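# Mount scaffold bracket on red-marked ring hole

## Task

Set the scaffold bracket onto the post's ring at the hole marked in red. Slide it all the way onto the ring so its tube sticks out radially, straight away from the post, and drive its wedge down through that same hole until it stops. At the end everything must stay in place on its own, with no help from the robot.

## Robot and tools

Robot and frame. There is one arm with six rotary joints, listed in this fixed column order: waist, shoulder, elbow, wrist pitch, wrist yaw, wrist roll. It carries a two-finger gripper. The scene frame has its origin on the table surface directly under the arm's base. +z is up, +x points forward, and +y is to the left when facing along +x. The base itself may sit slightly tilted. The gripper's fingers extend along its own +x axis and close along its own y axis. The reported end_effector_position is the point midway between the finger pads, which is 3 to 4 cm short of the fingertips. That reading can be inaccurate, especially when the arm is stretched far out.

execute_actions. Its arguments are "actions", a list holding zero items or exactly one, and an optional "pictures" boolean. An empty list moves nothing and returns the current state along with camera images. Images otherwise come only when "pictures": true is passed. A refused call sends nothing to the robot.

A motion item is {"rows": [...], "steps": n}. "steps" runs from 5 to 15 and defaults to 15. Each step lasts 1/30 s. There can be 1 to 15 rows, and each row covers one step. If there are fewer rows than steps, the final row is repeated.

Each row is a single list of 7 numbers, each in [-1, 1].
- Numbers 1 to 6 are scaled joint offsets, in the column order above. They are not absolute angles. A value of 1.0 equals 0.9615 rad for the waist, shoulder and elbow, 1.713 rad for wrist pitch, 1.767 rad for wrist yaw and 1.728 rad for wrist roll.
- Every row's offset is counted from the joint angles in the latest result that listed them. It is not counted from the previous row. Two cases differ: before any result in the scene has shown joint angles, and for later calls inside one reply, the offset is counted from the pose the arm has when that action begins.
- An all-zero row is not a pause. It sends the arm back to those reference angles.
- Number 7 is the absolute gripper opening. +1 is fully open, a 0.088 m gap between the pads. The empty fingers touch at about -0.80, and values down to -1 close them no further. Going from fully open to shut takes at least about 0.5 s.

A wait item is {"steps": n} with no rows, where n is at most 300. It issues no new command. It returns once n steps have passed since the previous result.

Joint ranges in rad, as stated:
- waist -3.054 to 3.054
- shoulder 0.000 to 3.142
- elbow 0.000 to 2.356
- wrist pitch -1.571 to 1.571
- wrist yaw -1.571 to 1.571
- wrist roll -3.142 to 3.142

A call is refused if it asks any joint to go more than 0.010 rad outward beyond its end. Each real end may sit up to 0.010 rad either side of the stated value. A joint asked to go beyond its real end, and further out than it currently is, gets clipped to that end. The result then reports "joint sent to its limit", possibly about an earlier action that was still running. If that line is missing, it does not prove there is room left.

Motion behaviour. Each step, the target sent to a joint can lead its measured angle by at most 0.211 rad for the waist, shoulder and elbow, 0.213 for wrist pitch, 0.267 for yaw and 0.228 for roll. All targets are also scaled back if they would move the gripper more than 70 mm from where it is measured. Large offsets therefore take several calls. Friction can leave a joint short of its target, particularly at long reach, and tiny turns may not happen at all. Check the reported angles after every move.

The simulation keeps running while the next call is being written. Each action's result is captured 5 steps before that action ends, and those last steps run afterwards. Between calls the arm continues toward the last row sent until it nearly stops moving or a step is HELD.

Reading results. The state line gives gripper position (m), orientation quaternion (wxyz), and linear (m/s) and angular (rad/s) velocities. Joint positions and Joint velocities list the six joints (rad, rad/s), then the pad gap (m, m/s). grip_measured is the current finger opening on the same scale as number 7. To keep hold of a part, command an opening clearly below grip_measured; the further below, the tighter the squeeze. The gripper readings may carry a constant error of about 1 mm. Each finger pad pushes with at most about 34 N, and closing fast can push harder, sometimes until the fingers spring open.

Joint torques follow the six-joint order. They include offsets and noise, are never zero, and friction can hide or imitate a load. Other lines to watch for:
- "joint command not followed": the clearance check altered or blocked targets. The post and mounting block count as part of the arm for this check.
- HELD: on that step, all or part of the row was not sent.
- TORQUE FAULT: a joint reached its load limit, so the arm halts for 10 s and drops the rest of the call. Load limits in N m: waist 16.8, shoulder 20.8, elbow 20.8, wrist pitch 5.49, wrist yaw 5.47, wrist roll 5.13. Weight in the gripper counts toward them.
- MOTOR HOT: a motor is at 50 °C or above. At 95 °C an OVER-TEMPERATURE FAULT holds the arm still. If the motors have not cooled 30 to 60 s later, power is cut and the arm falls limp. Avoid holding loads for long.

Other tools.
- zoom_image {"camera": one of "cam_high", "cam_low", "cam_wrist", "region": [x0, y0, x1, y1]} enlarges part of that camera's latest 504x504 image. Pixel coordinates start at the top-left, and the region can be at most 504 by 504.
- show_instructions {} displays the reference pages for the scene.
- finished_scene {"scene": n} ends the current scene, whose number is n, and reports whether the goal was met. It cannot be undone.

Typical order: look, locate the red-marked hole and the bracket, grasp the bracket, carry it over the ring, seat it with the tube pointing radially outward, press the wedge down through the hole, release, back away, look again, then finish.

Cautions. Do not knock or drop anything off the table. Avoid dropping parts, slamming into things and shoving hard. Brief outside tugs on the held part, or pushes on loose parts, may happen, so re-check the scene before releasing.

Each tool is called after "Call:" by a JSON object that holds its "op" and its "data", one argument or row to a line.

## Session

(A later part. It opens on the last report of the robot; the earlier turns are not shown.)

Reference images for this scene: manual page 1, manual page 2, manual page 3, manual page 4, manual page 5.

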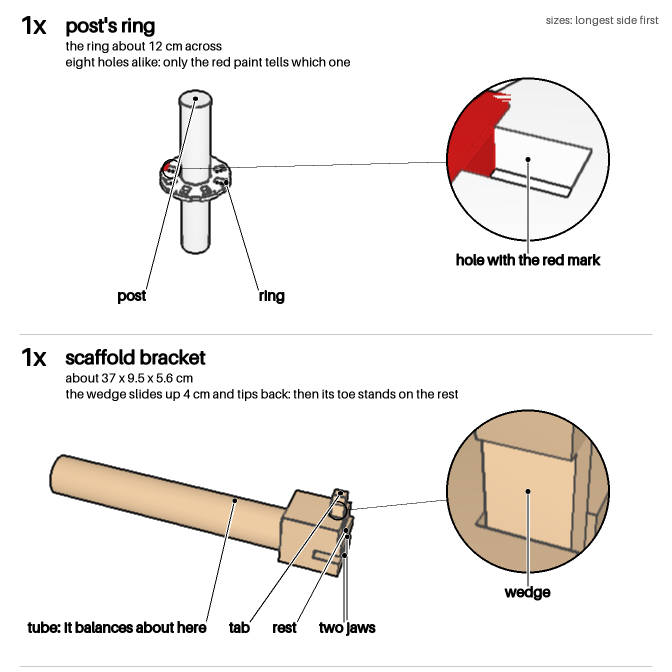

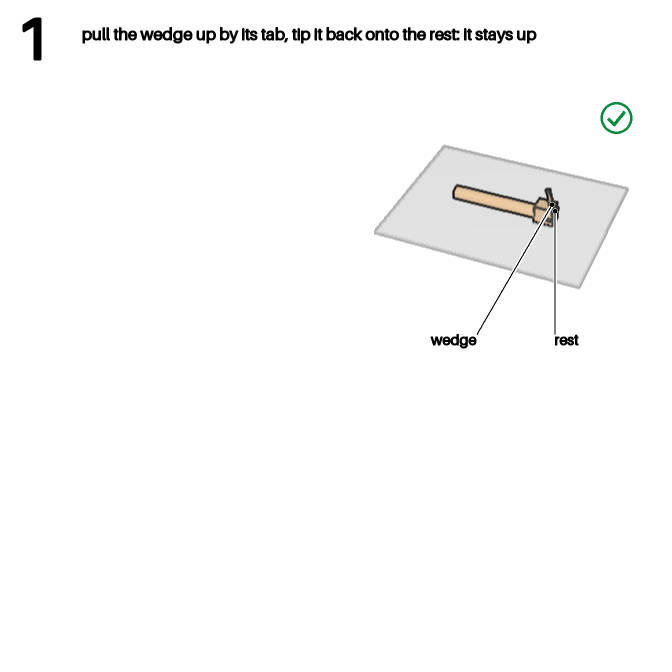

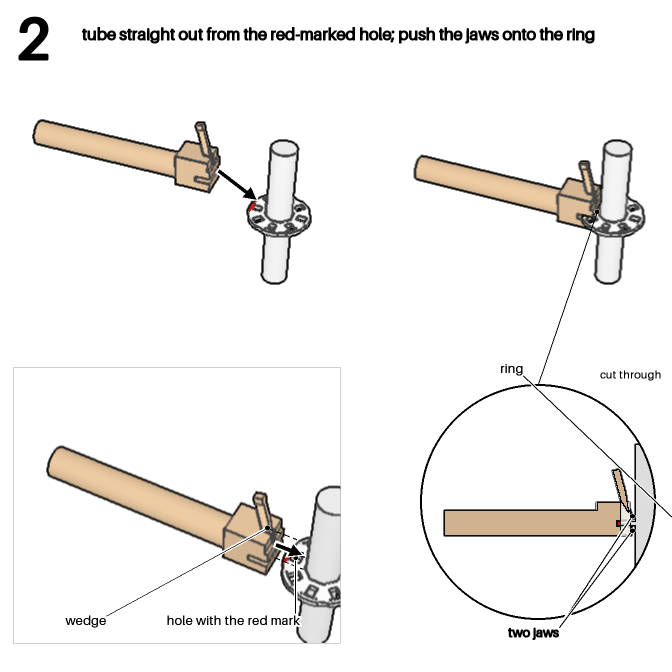

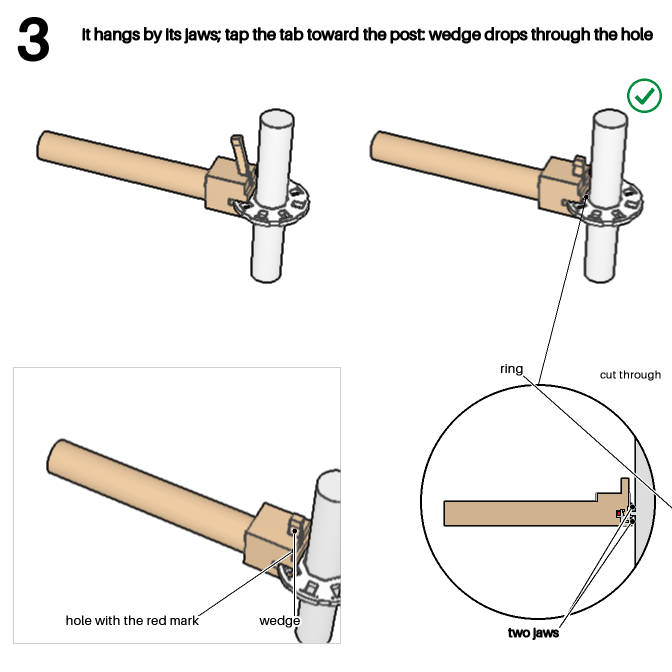

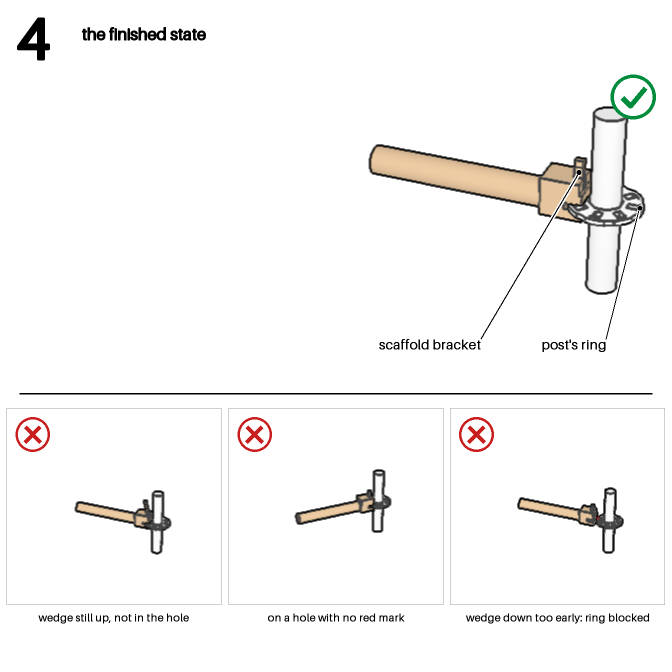

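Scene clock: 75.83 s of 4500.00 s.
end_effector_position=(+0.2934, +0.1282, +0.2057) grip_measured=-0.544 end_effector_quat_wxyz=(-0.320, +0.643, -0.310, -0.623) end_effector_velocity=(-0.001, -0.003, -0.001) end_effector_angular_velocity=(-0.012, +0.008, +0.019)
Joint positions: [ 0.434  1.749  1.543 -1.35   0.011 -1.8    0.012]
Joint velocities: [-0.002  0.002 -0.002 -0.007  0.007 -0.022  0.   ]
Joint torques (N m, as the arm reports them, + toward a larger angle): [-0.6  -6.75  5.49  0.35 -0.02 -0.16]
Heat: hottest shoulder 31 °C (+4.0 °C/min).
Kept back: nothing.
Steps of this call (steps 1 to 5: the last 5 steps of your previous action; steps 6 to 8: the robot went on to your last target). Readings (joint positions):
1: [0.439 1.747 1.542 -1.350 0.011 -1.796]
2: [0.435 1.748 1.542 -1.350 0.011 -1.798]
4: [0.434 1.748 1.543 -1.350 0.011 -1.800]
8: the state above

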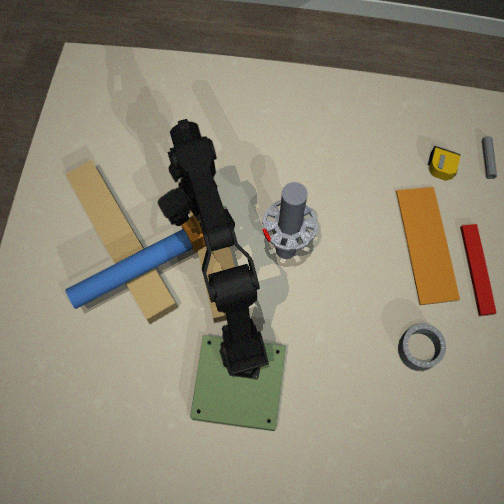

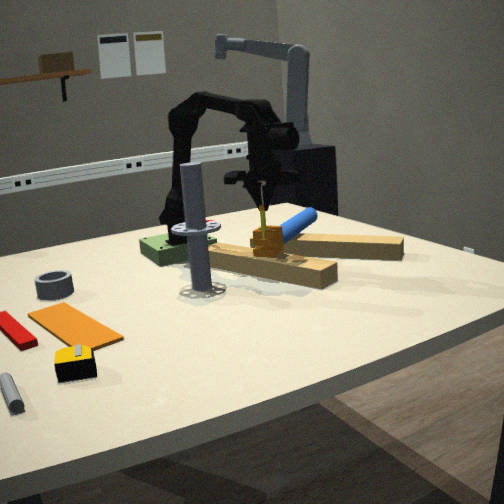

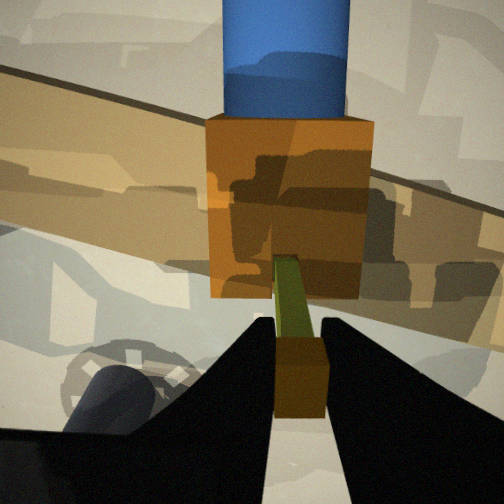

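Call:
{"op": "execute_actions", "data": {
  "actions": [
    {"rows": [[0,0.001,-0.01,0.006,0,0,-0.9],[0,0.002,-0.02,0.012,0,0,-0.9],[0,0.002,-0.03,0.018,0,0,-0.9]],"steps":8}
  ]
}}

Call:
{"op": "execute_actions", "data": {
  "actions": [
    {"rows": [[0.015,-0.002,-0.005,0.002,0.011,0.008,-0.9],[0.03,-0.004,-0.01,0.003,0.022,0.017,-0.9],[0.045,-0.005,-0.015,0.005,0.033,0.025,-0.9],[0.06,-0.007,-0.02,0.007,0.044,0.033,-0.9],[0.075,-0.009,-0.025,0.009,0.055,0.042,-0.9],[0.09,-0.011,-0.03,0.01,0.066,0.05,-0.9],[0.105,-0.013,-0.035,0.012,0.077,0.058,-0.9],[0.12,-0.014,-0.04,0.014,0.088,0.067,-0.9],[0.135,-0.016,-0.045,0.016,0.099,0.075,-0.9],[0.15,-0.018,-0.05,0.017,0.11,0.083,-0.9],[0.165,-0.02,-0.055,0.019,0.121,0.092,-0.9],[0.18,-0.022,-0.06,0.021,0.132,0.1,-0.9],[0.195,-0.023,-0.065,0.023,0.143,0.108,-0.9],[0.21,-0.025,-0.07,0.024,0.154,0.117,-0.9],[0.225,-0.027,-0.074,0.026,0.164,0.125,-0.9]],"steps":15}
  ]
}}

Call:
{"op": "execute_actions", "data": {
  "actions": [
    {"steps":12}
  ],
  "pictures": true
}}

Scene clock: 76.97 s of 4500.00 s.
end_effector_position=(+0.2933, +0.1281, +0.2045) grip_measured=-0.544 end_effector_quat_wxyz=(-0.320, +0.643, -0.310, -0.623) end_effector_velocity=(-0.000, +0.002, -0.039) end_effector_angular_velocity=(+0.005, +0.005, +0.010)
Joint positions: [ 0.434  1.749  1.538 -1.345  0.011 -1.802  0.012]
Joint velocities: [ 0.002 -0.002 -0.159  0.154 -0.007 -0.007 -0.   ]
Joint torques (N m, as the arm reports them, + toward a larger angle): [-0.09 -7.46  3.7   1.17 -0.09 -0.01]
Heat: hottest shoulder 31 °C (+4.0 °C/min).
Steps of this call (steps 1 to 30: the robot went on to your last target; step 31: nothing new was sent; steps 32 to 34: the first 3 steps of this action). Readings (joint positions):
32: [0.434 1.749 1.544 -1.350 0.011 -1.802]
33: [0.434 1.749 1.542 -1.349 0.011 -1.802]
34: the state above

Scene clock: 77.47 s of 4500.00 s.
end_effector_position=(+0.2883, +0.1382, +0.1970) grip_measured=-0.543 end_effector_quat_wxyz=(-0.293, +0.682, -0.338, -0.578) end_effector_velocity=(-0.023, +0.023, -0.004) end_effector_angular_velocity=(-0.448, -0.337, -0.084)
Joint positions: [ 0.537  1.743  1.495 -1.308  0.156 -1.695  0.012]
Joint velocities: [ 0.359 -0.066 -0.144  0.081  0.564  0.432 -0.   ]
Joint torques (N m, as the arm reports them, + toward a larger angle): [ 1.15 -8.53  3.66  0.72  0.14  0.1 ]
Heat: hottest shoulder 31 °C (+4.0 °C/min).
Steps of this call (steps 1 to 5: the last 5 steps of your previous action; steps 6 to 15: the first 10 steps of this action, its rows measured from where the robot was after step 5). Readings (joint positions):
5: [0.434 1.749 1.521 -1.327 0.011 -1.802]
6: [0.435 1.749 1.521 -1.327 0.013 -1.801]
7: [0.439 1.749 1.521 -1.327 0.018 -1.796]
9: [0.459 1.749 1.518 -1.324 0.045 -1.776]
13: [0.513 1.747 1.504 -1.312 0.119 -1.722]
15: the state above

Scene clock: 77.87 s of 4500.00 s.
end_effector_position=(+0.2801, +0.1502, +0.1958) grip_measured=-0.545 end_effector_quat_wxyz=(-0.272, +0.721, -0.353, -0.530) end_effector_velocity=(-0.000, -0.001, -0.001) end_effector_angular_velocity=(-0.018, -0.013, -0.000)
Joint positions: [ 0.644  1.732  1.459 -1.287  0.291 -1.591  0.012]
Joint velocities: [ 0.007 -0.002 -0.012  0.007  0.022  0.007 -0.   ]
Joint torques (N m, as the arm reports them, + toward a larger angle): [ 0.46 -8.51  3.8   0.73  0.41  0.1 ]
Heat: hottest shoulder 31 °C (+4.0 °C/min).
Kept back: nothing.
Steps of this call (steps 1 to 5: the last 5 steps of your previous action; steps 6 to 12: the robot went on to your last target). Readings (joint positions):
1: [0.549 1.741 1.490 -1.305 0.176 -1.681]
2: [0.562 1.739 1.485 -1.303 0.196 -1.667]
4: [0.590 1.736 1.476 -1.297 0.234 -1.639]
8: [0.636 1.732 1.462 -1.288 0.281 -1.600]
12: the state above

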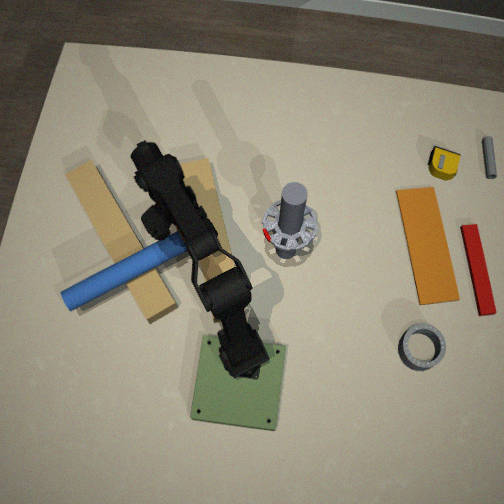

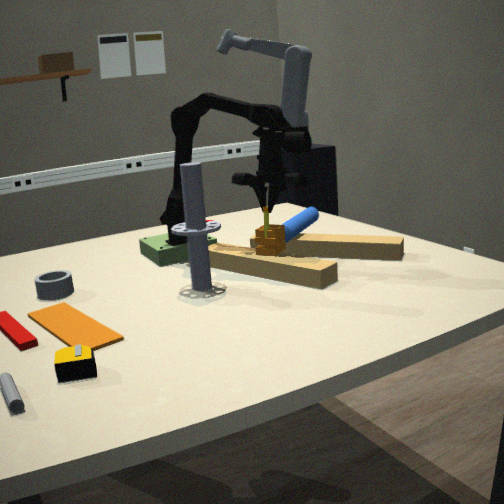

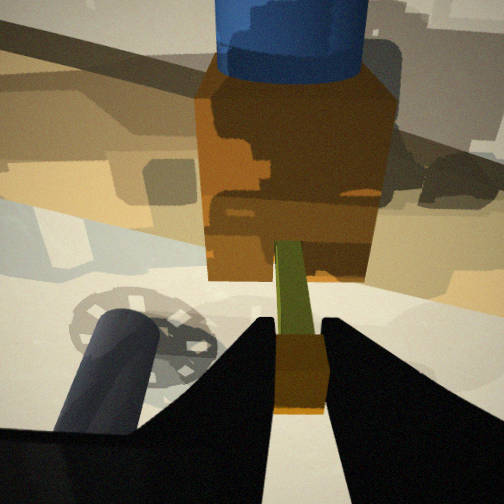

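Call:
{"op": "zoom_image", "data": {
  "camera": "cam_low",
  "region": [220, 180, 340, 280]
}}

Region (220, 180, 340, 280) of cam_low's 504x504 image, scaled by 4.200, with more detail than that image has.

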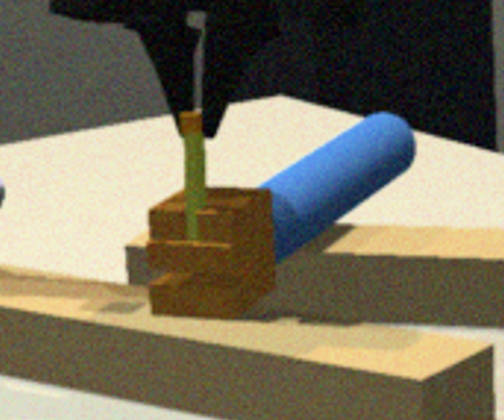

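Call:
{"op": "execute_actions", "data": {
  "actions": [
    {"rows": [[0,0.0005,-0.006,0.004,0,0,-0.9],[0,0.001,-0.012,0.008,0,0,-0.9],[0,0.0015,-0.018,0.011,0,0,-0.9],[0,0.002,-0.024,0.014,0,0,-0.9]],"steps":15}
  ]
}}

Call:
{"op": "execute_actions", "data": {
  "actions": [
    {"steps":8}
  ],
  "pictures": true
}}

Call:
{"op": "zoom_image", "data": {
  "camera": "cam_low",
  "region": [220, 180, 340, 280]
}}

Scene clock: 78.47 s of 4500.00 s.
end_effector_position=(+0.2801, +0.1499, +0.1944) grip_measured=-0.545 end_effector_quat_wxyz=(-0.272, +0.723, -0.352, -0.529) end_effector_velocity=(-0.002, -0.003, -0.000) end_effector_angular_velocity=(+0.000, +0.012, -0.000)
Joint positions: [ 0.644  1.73   1.451 -1.278  0.294 -1.593  0.012]
Joint velocities: [-0.007 -0.007 -0.007 -0.007 -0.007 -0.007 -0.   ]
Joint torques (N m, as the arm reports them, + toward a larger angle): [-0.12 -7.06  3.35  1.54 -0.05  0.02]
Heat: hottest shoulder 31 °C (+3.0 °C/min).
Steps of this call (steps 1 to 8: the robot went on to your last target; steps 9 to 18: the first 10 steps of this action). Readings (joint positions):
9: [0.645 1.731 1.459 -1.286 0.294 -1.590]
10: [0.645 1.731 1.458 -1.286 0.294 -1.590]
12: [0.645 1.731 1.454 -1.283 0.294 -1.591]
16: [0.644 1.730 1.451 -1.279 0.294 -1.593]
18: the state above

Scene clock: 78.73 s of 4500.00 s.
end_effector_position=(+0.2802, +0.1498, +0.1944) grip_measured=-0.545 end_effector_quat_wxyz=(-0.272, +0.723, -0.352, -0.529) end_effector_velocity=(-0.001, -0.003, +0.000) end_effector_angular_velocity=(-0.009, +0.000, -0.010)
Joint positions: [ 0.644  1.729  1.45  -1.278  0.294 -1.593  0.012]
Joint velocities: [-0.002 -0.002 -0.002 -0.007  0.007  0.007 -0.   ]
Joint torques (N m, as the arm reports them, + toward a larger angle): [-0.09 -7.04  3.34  1.53 -0.06  0.02]
Heat: hottest shoulder 31 °C (+3.0 °C/min).
Kept back: nothing.
Steps of this call (steps 1 to 5: the last 5 steps of your previous action; steps 6 to 8: the robot went on to your last target). Readings (joint positions):
1: [0.644 1.730 1.450 -1.278 0.294 -1.593]
2: [0.644 1.730 1.450 -1.278 0.294 -1.593]
4: [0.644 1.730 1.450 -1.278 0.294 -1.593]
8: the state above

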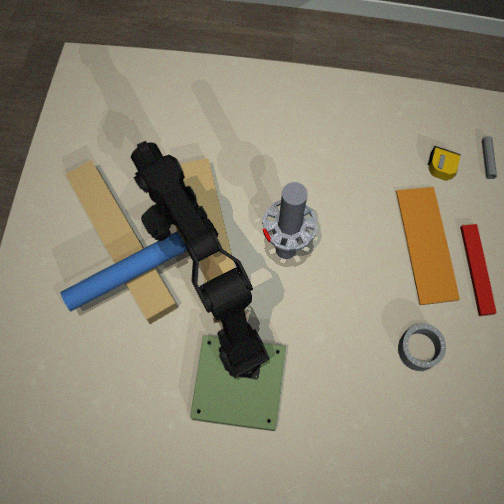

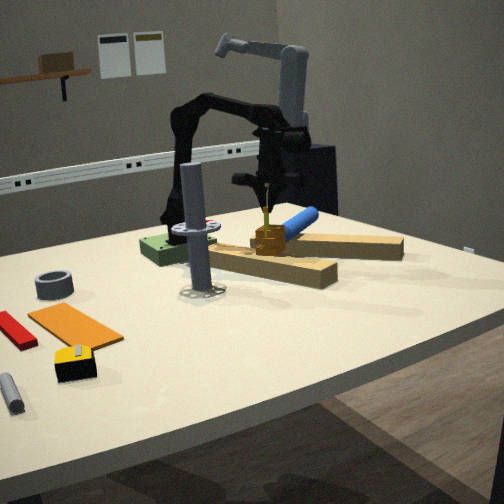

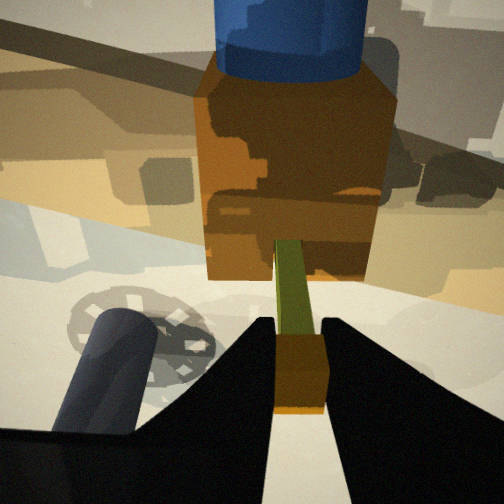

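Region (220, 180, 340, 280) of cam_low's 504x504 image, scaled by 4.200, with more detail than that image has.

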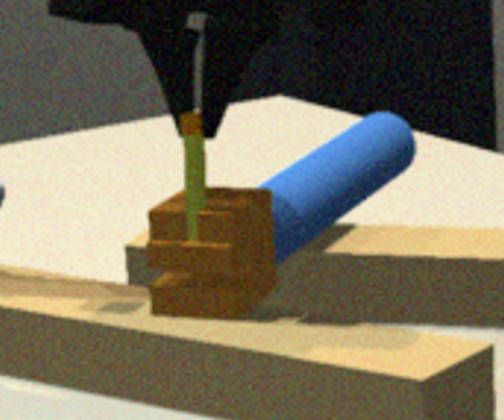

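Call:
{"op": "execute_actions", "data": {
  "actions": [
    {"rows": [[0,0,0,0,0,0,-0.7],[0,0,0,0,0,0,-0.6],[0,0,0,0,0,0,-0.56],[0,0,0,0,0,0,-0.54],[0,0,0,0,0,0,-0.52],[0,0,0,0,0,0,-0.5],[0,0,0,0,0,0,-0.48],[0,0,0,0,0,0,-0.45],[0,0,0,0,0,0,-0.42],[0,0,0,0,0,0,-0.4],[0,0,0,0,0,0,-0.35],[0,0,0,0,0,0,-0.3]],"steps":15}
  ]
}}

Call:
{"op": "execute_actions", "data": {
  "actions": [
    {"steps":10}
  ],
  "pictures": true
}}

Call:
{"op": "zoom_image", "data": {
  "camera": "cam_low",
  "region": [220, 180, 340, 280]
}}

Scene clock: 79.37 s of 4500.00 s.
end_effector_position=(+0.2803, +0.1498, +0.1943) grip_measured=-0.467 end_effector_quat_wxyz=(-0.272, +0.723, -0.352, -0.528) end_effector_velocity=(-0.002, -0.001, -0.000) end_effector_angular_velocity=(+0.000, +0.012, +0.005)
Joint positions: [ 0.644  1.729  1.449 -1.276  0.294 -1.593  0.016]
Joint velocities: [-0.002 -0.002 -0.002 -0.007 -0.007 -0.007  0.04 ]
Joint torques (N m, as the arm reports them, + toward a larger angle): [-0.02 -7.49  4.66  0.45  0.06 -0.01]
Heat: hottest shoulder 31 °C (+3.0 °C/min).
Steps of this call (steps 1 to 9: the robot went on to your last target; steps 10 to 19: the first 10 steps of this action). Readings (joint positions):
10: [0.644 1.729 1.449 -1.276 0.294 -1.593]
11: [0.644 1.729 1.449 -1.276 0.294 -1.593]
13: [0.644 1.729 1.449 -1.276 0.294 -1.593]
17: [0.644 1.729 1.449 -1.276 0.294 -1.593]
19: the state above

Scene clock: 79.70 s of 4500.00 s.
end_effector_position=(+0.2803, +0.1498, +0.1943) grip_measured=-0.305 end_effector_quat_wxyz=(-0.272, +0.723, -0.352, -0.528) end_effector_velocity=(-0.001, -0.003, +0.000) end_effector_angular_velocity=(-0.012, +0.003, +0.004)
Joint positions: [ 0.644  1.729  1.449 -1.276  0.294 -1.593  0.024]
Joint velocities: [-0.002 -0.002 -0.002 -0.007  0.007 -0.007  0.002]
Joint torques (N m, as the arm reports them, + toward a larger angle): [-0.05 -7.45  4.6   0.43  0.07  0.  ]
Heat: hottest shoulder 31 °C (+3.0 °C/min).
Kept back: nothing.
Steps of this call (steps 1 to 5: the last 5 steps of your previous action; steps 6 to 10: the robot went on to your last target). Readings (joint positions):
1: [0.644 1.729 1.449 -1.276 0.294 -1.593]
2: [0.644 1.729 1.449 -1.276 0.294 -1.593]
4: [0.644 1.729 1.449 -1.276 0.294 -1.593]
8: [0.644 1.729 1.449 -1.276 0.294 -1.593]
10: the state above

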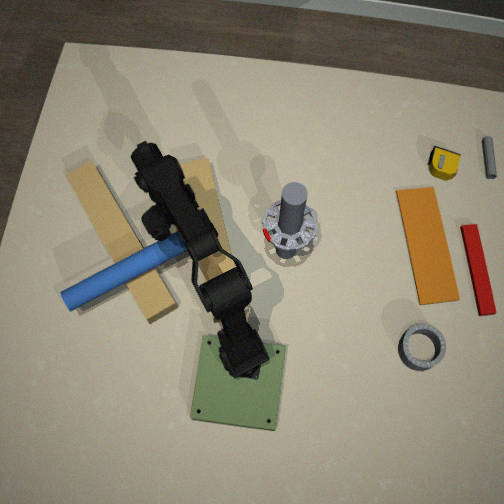

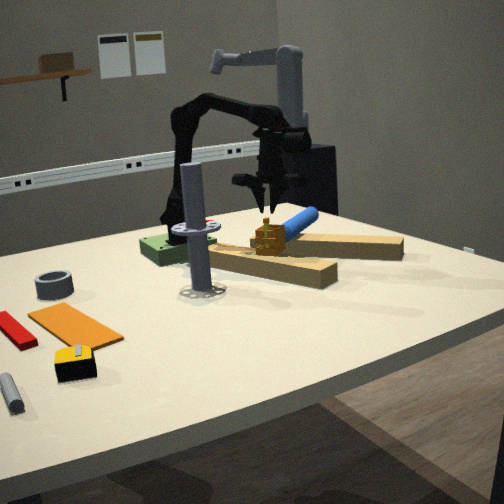

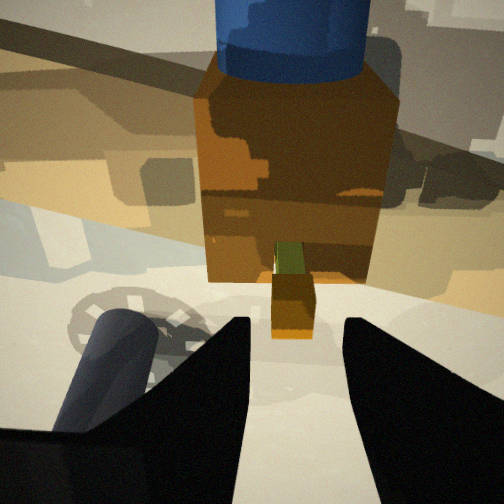

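Region (220, 180, 340, 280) of cam_low's 504x504 image, scaled by 4.200, with more detail than that image has.

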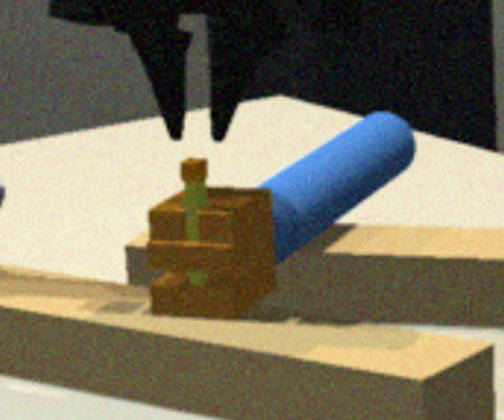

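Call:
{"op": "execute_actions", "data": {
  "actions": [
    {"rows": [[-0.187,0.0125,0.075,-0.029,-0.16,-0.104,-0.1]],"steps":15}
  ]
}}

Call:
{"op": "execute_actions", "data": {
  "actions": [
    {"steps":12}
  ],
  "pictures": true
}}

Scene clock: 81.07 s of 4500.00 s.
end_effector_position=(+0.2895, +0.1347, +0.2020) grip_measured=-0.105 end_effector_quat_wxyz=(-0.323, +0.647, -0.311, -0.617) end_effector_velocity=(-0.015, +0.021, +0.001) end_effector_angular_velocity=(+0.102, +0.069, +0.093)
Joint positions: [ 0.463  1.736  1.513 -1.322  0.022 -1.766  0.034]
Joint velocities: [ 0.022 -0.002  0.002 -0.022 -0.125 -0.066  0.003]
Joint torques (N m, as the arm reports them, + toward a larger angle): [ 0.2  -7.    5.31  0.34 -0.26 -0.1 ]
Heat: hottest shoulder 31 °C (+3.0 °C/min).
Steps of this call (steps 1 to 15: the robot went on to your last target; steps 16 to 31: nothing new was sent; steps 32 to 41: the first 10 steps of this action). Readings (joint positions):
32: [0.629 1.730 1.459 -1.286 0.232 -1.634]
33: [0.591 1.734 1.473 -1.300 0.155 -1.678]
35: [0.514 1.736 1.496 -1.308 0.087 -1.726]
39: [0.461 1.736 1.513 -1.319 0.033 -1.760]
41: the state above

Scene clock: 81.47 s of 4500.00 s.
end_effector_position=(+0.2889, +0.1358, +0.2021) grip_measured=-0.100 end_effector_quat_wxyz=(-0.323, +0.646, -0.308, -0.620) end_effector_velocity=(-0.002, -0.001, +0.000) end_effector_angular_velocity=(+0.003, +0.010, +0.005)
Joint positions: [ 0.463  1.736  1.514 -1.323  0.015 -1.77   0.034]
Joint velocities: [-0.002 -0.002 -0.002 -0.007 -0.007 -0.007 -0.   ]
Joint torques (N m, as the arm reports them, + toward a larger angle): [ 0.07 -6.97  5.32  0.28 -0.25 -0.09]
Heat: hottest shoulder 31 °C (+3.0 °C/min).
Kept back: nothing.
Steps of this call (steps 1 to 5: the last 5 steps of your previous action; steps 6 to 12: the robot went on to your last target). Readings (joint positions):
1: [0.463 1.736 1.513 -1.323 0.020 -1.767]
2: [0.463 1.736 1.513 -1.323 0.018 -1.768]
4: [0.463 1.736 1.514 -1.323 0.017 -1.770]
8: [0.463 1.736 1.514 -1.323 0.015 -1.770]
12: the state above

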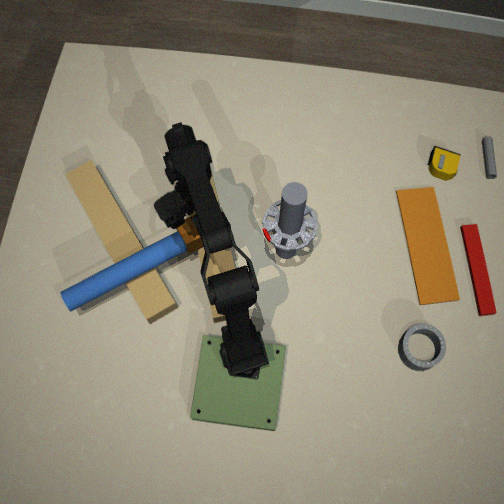

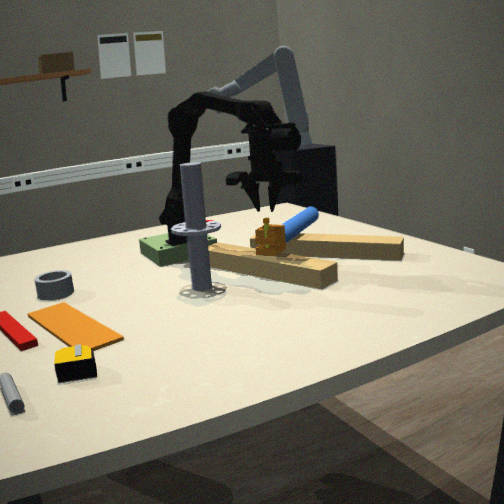

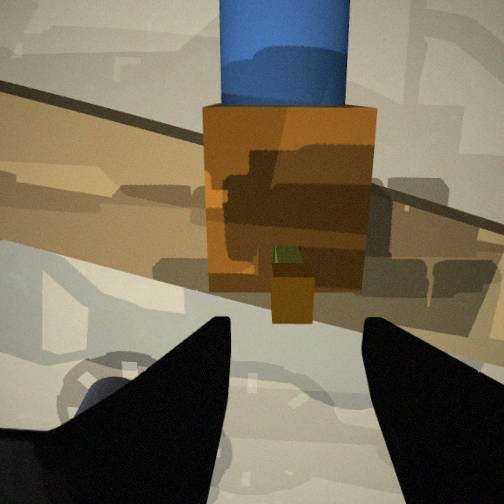

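Call:
{"op": "execute_actions", "data": {
  "actions": [
    {"rows": [[0,0.005,-0.075,0.046,0,0,-0.2]],"steps":15}
  ]
}}

Call:
{"op": "execute_actions", "data": {
  "actions": [
    {"steps":8}
  ],
  "pictures": true
}}

Scene clock: 81.97 s of 4500.00 s.
end_effector_position=(+0.2910, +0.1369, +0.1856) grip_measured=-0.197 end_effector_quat_wxyz=(-0.325, +0.647, -0.306, -0.618) end_effector_velocity=(+0.003, +0.004, +0.000) end_effector_angular_velocity=(+0.016, -0.017, +0.010)
Joint positions: [ 0.463  1.738  1.451 -1.249  0.015 -1.77   0.029]
Joint velocities: [ 0.002 -0.002 -0.002  0.022 -0.007 -0.007 -0.001]
Joint torques (N m, as the arm reports them, + toward a larger angle): [-0.06 -7.37  3.85  0.71 -0.13  0.  ]
Heat: hottest shoulder 31 °C (+3.0 °C/min).
Steps of this call (steps 1 to 5: the robot went on to your last target; steps 6 to 15: the first 10 steps of this action). Readings (joint positions):
6: [0.463 1.736 1.505 -1.310 0.015 -1.770]
7: [0.463 1.734 1.492 -1.289 0.015 -1.770]
9: [0.463 1.736 1.470 -1.266 0.015 -1.770]
13: [0.463 1.738 1.451 -1.252 0.015 -1.770]
15: the state above

Scene clock: 82.23 s of 4500.00 s.
end_effector_position=(+0.2912, +0.1370, +0.1856) grip_measured=-0.200 end_effector_quat_wxyz=(-0.326, +0.648, -0.305, -0.618) end_effector_velocity=(+0.002, +0.001, +0.001) end_effector_angular_velocity=(+0.012, -0.008, +0.005)
Joint positions: [ 0.463  1.738  1.45  -1.247  0.015 -1.77   0.029]
Joint velocities: [-0.002 -0.002  0.002  0.007 -0.007 -0.007 -0.   ]
Joint torques (N m, as the arm reports them, + toward a larger angle): [-0.03 -7.29  3.8   0.74 -0.11 -0.01]
Heat: hottest shoulder 31 °C (+3.0 °C/min).
Kept back: nothing.
Steps of this call (steps 1 to 5: the last 5 steps of your previous action; steps 6 to 8: the robot went on to your last target). Readings (joint positions):
1: [0.463 1.738 1.451 -1.249 0.015 -1.770]
2: [0.463 1.738 1.450 -1.248 0.015 -1.770]
4: [0.463 1.738 1.450 -1.248 0.015 -1.770]
8: the state above

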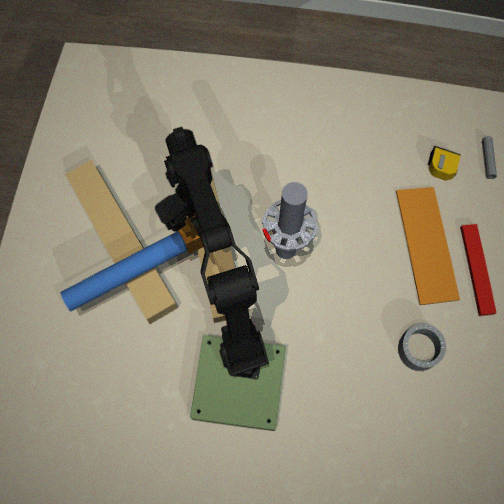

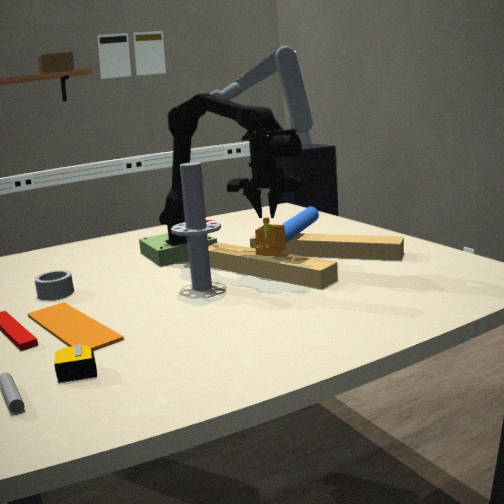

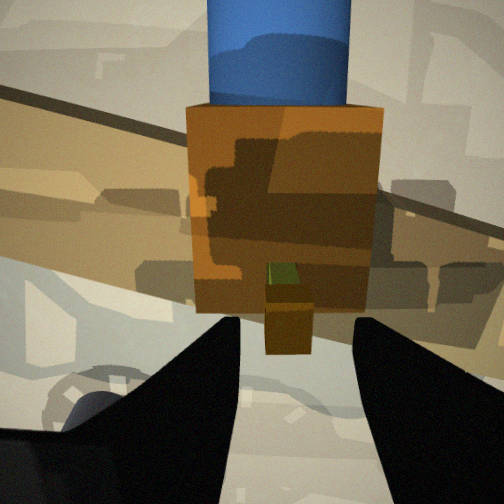

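Call:
{"op": "execute_actions", "data": {
  "actions": [
    {"rows": [[0,0.004,-0.045,0.027,0,0,-0.25]],"steps":12}
  ]
}}

Call:
{"op": "execute_actions", "data": {
  "actions": [
    {"steps":8}
  ],
  "pictures": true
}}

Scene clock: 82.60 s of 4500.00 s.
end_effector_position=(+0.2917, +0.1372, +0.1766) grip_measured=-0.246 end_effector_quat_wxyz=(-0.327, +0.648, -0.304, -0.617) end_effector_velocity=(+0.006, +0.007, -0.002) end_effector_angular_velocity=(+0.037, -0.028, +0.011)
Joint positions: [ 0.463  1.739  1.415 -1.209  0.015 -1.77   0.027]
Joint velocities: [ 0.002 -0.002 -0.012  0.051 -0.022 -0.007 -0.002]
Joint torques (N m, as the arm reports them, + toward a larger angle): [-0.02 -7.31  3.91  0.79 -0.12  0.  ]
Heat: hottest shoulder 31 °C (+3.0 °C/min).
Steps of this call (steps 1 to 4: the robot went on to your last target; steps 5 to 11: the first 7 steps of this action). Readings (joint positions):
5: [0.463 1.738 1.444 -1.238 0.015 -1.770]
6: [0.463 1.738 1.437 -1.225 0.015 -1.770]
8: [0.463 1.739 1.425 -1.214 0.015 -1.770]
11: the state above

Scene clock: 82.87 s of 4500.00 s.
end_effector_position=(+0.2924, +0.1376, +0.1765) grip_measured=-0.250 end_effector_quat_wxyz=(-0.328, +0.649, -0.303, -0.616) end_effector_velocity=(+0.002, -0.001, +0.000) end_effector_angular_velocity=(-0.004, -0.010, +0.004)
Joint positions: [ 0.463  1.739  1.415 -1.204  0.015 -1.77   0.027]
Joint velocities: [-0.002 -0.002 -0.002  0.007  0.007 -0.007 -0.   ]
Joint torques (N m, as the arm reports them, + toward a larger angle): [-0.05 -7.27  3.86  0.76 -0.13 -0.02]
Heat: hottest shoulder 31 °C (+3.0 °C/min).
Kept back: nothing.
Steps of this call (steps 1 to 5: the last 5 steps of your previous action; steps 6 to 8: the robot went on to your last target). Readings (joint positions):
1: [0.463 1.739 1.415 -1.206 0.015 -1.770]
2: [0.463 1.739 1.415 -1.205 0.015 -1.770]
4: [0.463 1.739 1.415 -1.205 0.015 -1.770]
8: the state above

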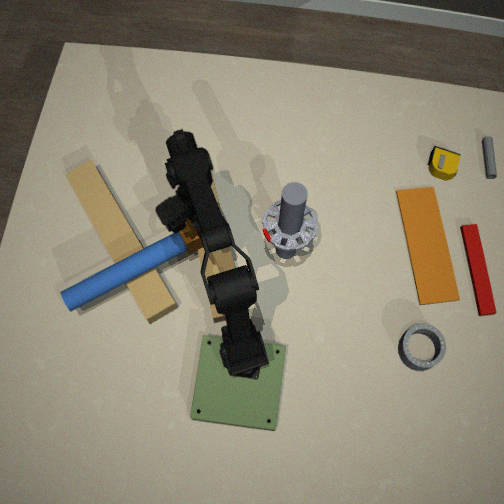

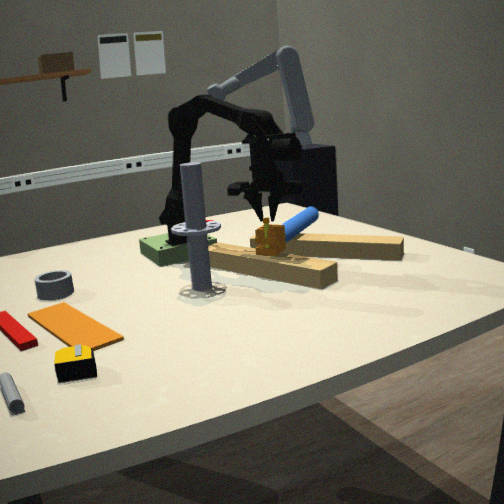

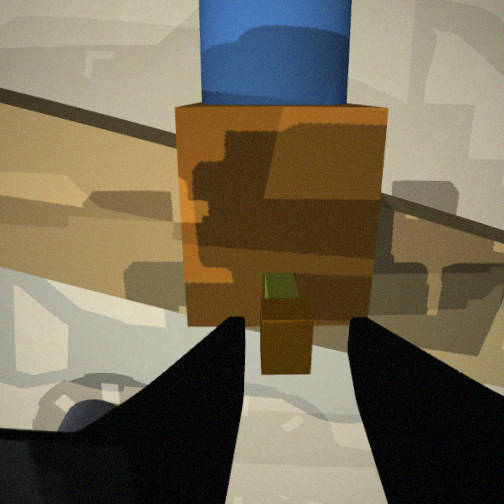

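Call:
{"op": "execute_actions", "data": {
  "actions": [
    {"rows": [[0,0.002,-0.02,0.012,0,0,-0.3],[0,0.003,-0.035,0.018,0,0,-0.3],[0,0.003,-0.035,0.018,0,0,-0.3],[0,0.003,-0.035,0.018,0,0,-0.3],[0,0.003,-0.035,0.018,0,0,-0.3],[0,0.003,-0.035,0.018,0,0,-0.3],[0,0.003,-0.035,0.018,0,0,-0.5],[0,0.003,-0.035,0.018,0,0,-0.7],[0,0.003,-0.035,0.018,0,0,-0.9]],"steps":15}
  ]
}}

Call:
{"op": "execute_actions", "data": {
  "actions": [
    {"steps":10}
  ],
  "pictures": true
}}

Scene clock: 83.50 s of 4500.00 s.
end_effector_position=(+0.2919, +0.1371, +0.1700) grip_measured=-0.541 end_effector_quat_wxyz=(-0.326, +0.650, -0.303, -0.616) end_effector_velocity=(-0.000, +0.000, -0.001) end_effector_angular_velocity=(+0.008, +0.001, -0.009)
Joint positions: [ 0.463  1.739  1.389 -1.18   0.016 -1.773  0.012]
Joint velocities: [-0.002 -0.002 -0.007  0.007 -0.007  0.007  0.003]
Joint torques (N m, as the arm reports them, + toward a larger angle): [-0.05 -7.28  3.9   0.88 -0.21  0.03]
Heat: hottest shoulder 31 °C (+3.0 °C/min).
Steps of this call (steps 1 to 9: the robot went on to your last target; steps 10 to 19: the first 10 steps of this action). Readings (joint positions):
10: [0.463 1.739 1.414 -1.201 0.015 -1.770]
11: [0.463 1.739 1.409 -1.192 0.015 -1.770]
13: [0.463 1.739 1.400 -1.184 0.015 -1.770]
17: [0.463 1.739 1.390 -1.179 0.015 -1.770]
19: the state above

Scene clock: 83.83 s of 4500.00 s.
end_effector_position=(+0.2919, +0.1370, +0.1698) grip_measured=-0.543 end_effector_quat_wxyz=(-0.326, +0.650, -0.303, -0.616) end_effector_velocity=(-0.000, -0.002, +0.001) end_effector_angular_velocity=(-0.008, -0.001, +0.004)
Joint positions: [ 0.463  1.739  1.389 -1.179  0.017 -1.772  0.012]
Joint velocities: [-0.002 -0.002  0.002 -0.007  0.007 -0.007  0.   ]
Joint torques (N m, as the arm reports them, + toward a larger angle): [-0.04 -7.31  3.97  0.92 -0.2   0.04]
Heat: hottest shoulder 31 °C (+3.0 °C/min).
Kept back: nothing.
Steps of this call (steps 1 to 5: the last 5 steps of your previous action; steps 6 to 10: the robot went on to your last target). Readings (joint positions):
1: [0.463 1.739 1.389 -1.179 0.016 -1.772]
2: [0.463 1.739 1.389 -1.179 0.016 -1.772]
4: [0.463 1.739 1.389 -1.179 0.016 -1.772]
8: [0.463 1.739 1.389 -1.179 0.017 -1.772]
10: the state above

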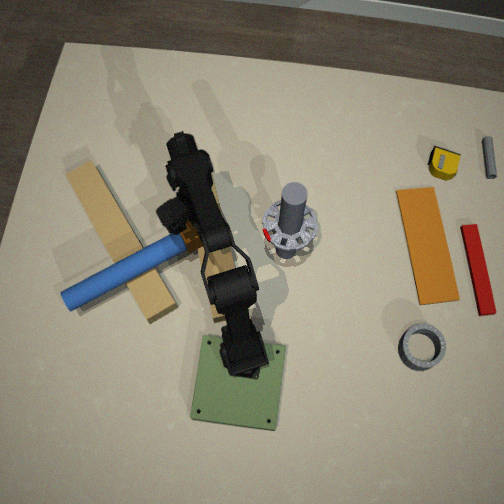

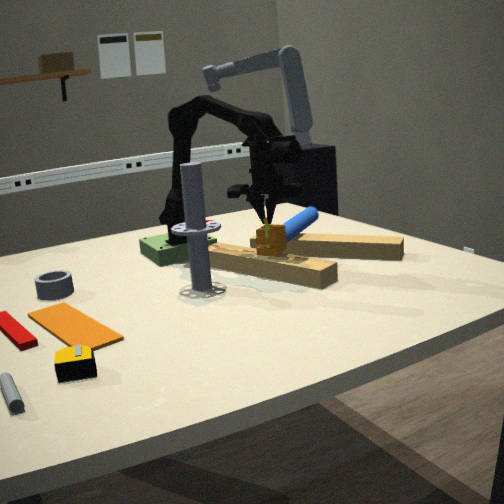

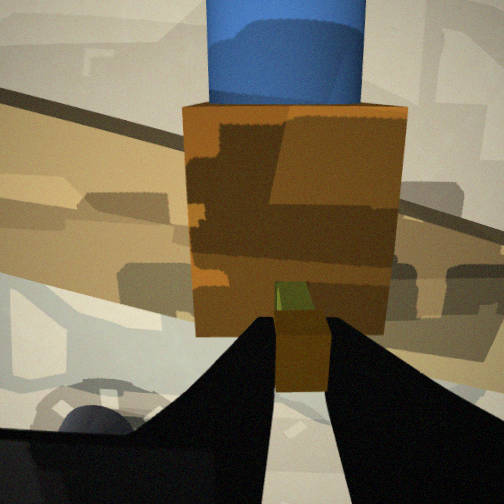

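Call:
{"op": "execute_actions", "data": {
  "actions": [
    {"rows": [[0,-0.001,0.015,-0.007,0,0,-0.9],[0,-0.002,0.03,-0.014,0,0,-0.9],[0,-0.003,0.045,-0.021,0,0,-0.9],[0,-0.004,0.06,-0.029,0,0,-0.9],[0,-0.005,0.075,-0.036,0,0,-0.9],[0,-0.006,0.09,-0.044,0,0,-0.9],[0,-0.007,0.105,-0.052,0,0,-0.9],[0,-0.007,0.12,-0.06,0,0,-0.9],[0,-0.007,0.13,-0.066,0,0,-0.9]],"steps":15}
  ]
}}

Call:
{"op": "execute_actions", "data": {
  "actions": [
    {"steps":10}
  ],
  "pictures": true
}}

Scene clock: 84.40 s of 4500.00 s.
end_effector_position=(+0.2916, +0.1369, +0.1927) grip_measured=-0.544 end_effector_quat_wxyz=(-0.323, +0.649, -0.305, -0.618) end_effector_velocity=(-0.001, -0.000, +0.068) end_effector_angular_velocity=(+0.004, +0.005, +0.034)
Joint positions: [ 0.464  1.739  1.48  -1.277  0.017 -1.775  0.012]
Joint velocities: [-0.002 -0.002  0.266 -0.271 -0.007 -0.037  0.   ]
Joint torques (N m, as the arm reports them, + toward a larger angle): [-0.12 -8.43  5.68  0.88 -0.17  0.07]
Heat: hottest shoulder 31 °C (+3.0 °C/min).
Steps of this call (steps 1 to 7: the robot went on to your last target; steps 8 to 17: the first 10 steps of this action). Readings (joint positions):
8: [0.463 1.739 1.389 -1.179 0.017 -1.772]
9: [0.463 1.739 1.391 -1.182 0.017 -1.772]
11: [0.463 1.739 1.406 -1.199 0.017 -1.772]
15: [0.463 1.739 1.457 -1.254 0.017 -1.773]
17: the state above

Scene clock: 84.73 s of 4500.00 s.
end_effector_position=(+0.2919, +0.1370, +0.1978) grip_measured=-0.544 end_effector_quat_wxyz=(-0.323, +0.649, -0.304, -0.618) end_effector_velocity=(-0.001, -0.000, +0.001) end_effector_angular_velocity=(+0.004, +0.005, +0.020)
Joint positions: [ 0.464  1.739  1.499 -1.295  0.017 -1.776  0.012]
Joint velocities: [-0.002 -0.002  0.002 -0.007 -0.007 -0.022 -0.   ]
Joint torques (N m, as the arm reports them, + toward a larger angle): [-0.04 -8.42  5.81  0.76 -0.18  0.1 ]
Heat: hottest shoulder 31 °C (+3.0 °C/min).
Kept back: nothing.
Steps of this call (steps 1 to 5: the last 5 steps of your previous action; steps 6 to 10: the robot went on to your last target). Readings (joint positions):
1: [0.464 1.739 1.487 -1.284 0.017 -1.775]
2: [0.464 1.739 1.492 -1.288 0.017 -1.776]
4: [0.464 1.739 1.496 -1.291 0.017 -1.776]
8: [0.464 1.739 1.499 -1.294 0.017 -1.776]
10: the state above

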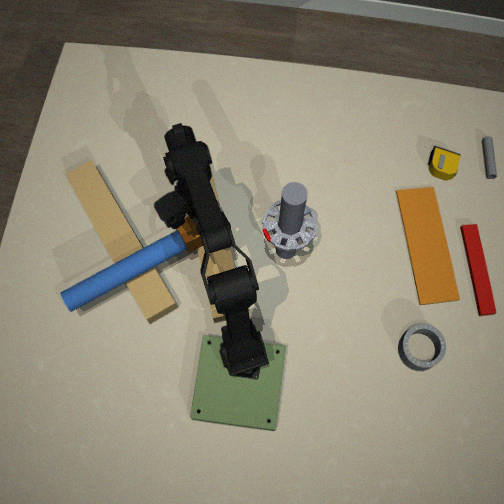

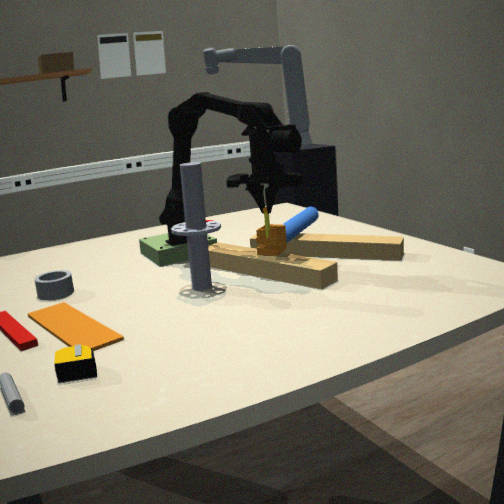

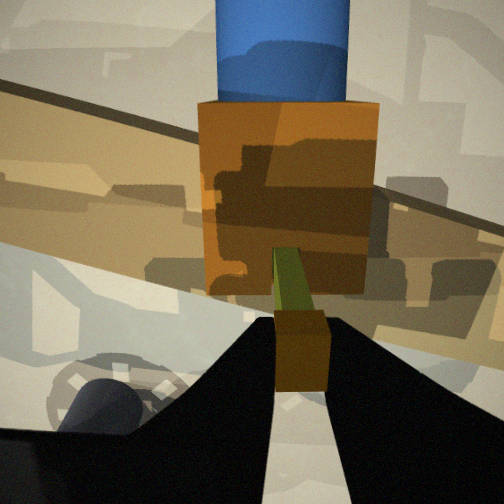

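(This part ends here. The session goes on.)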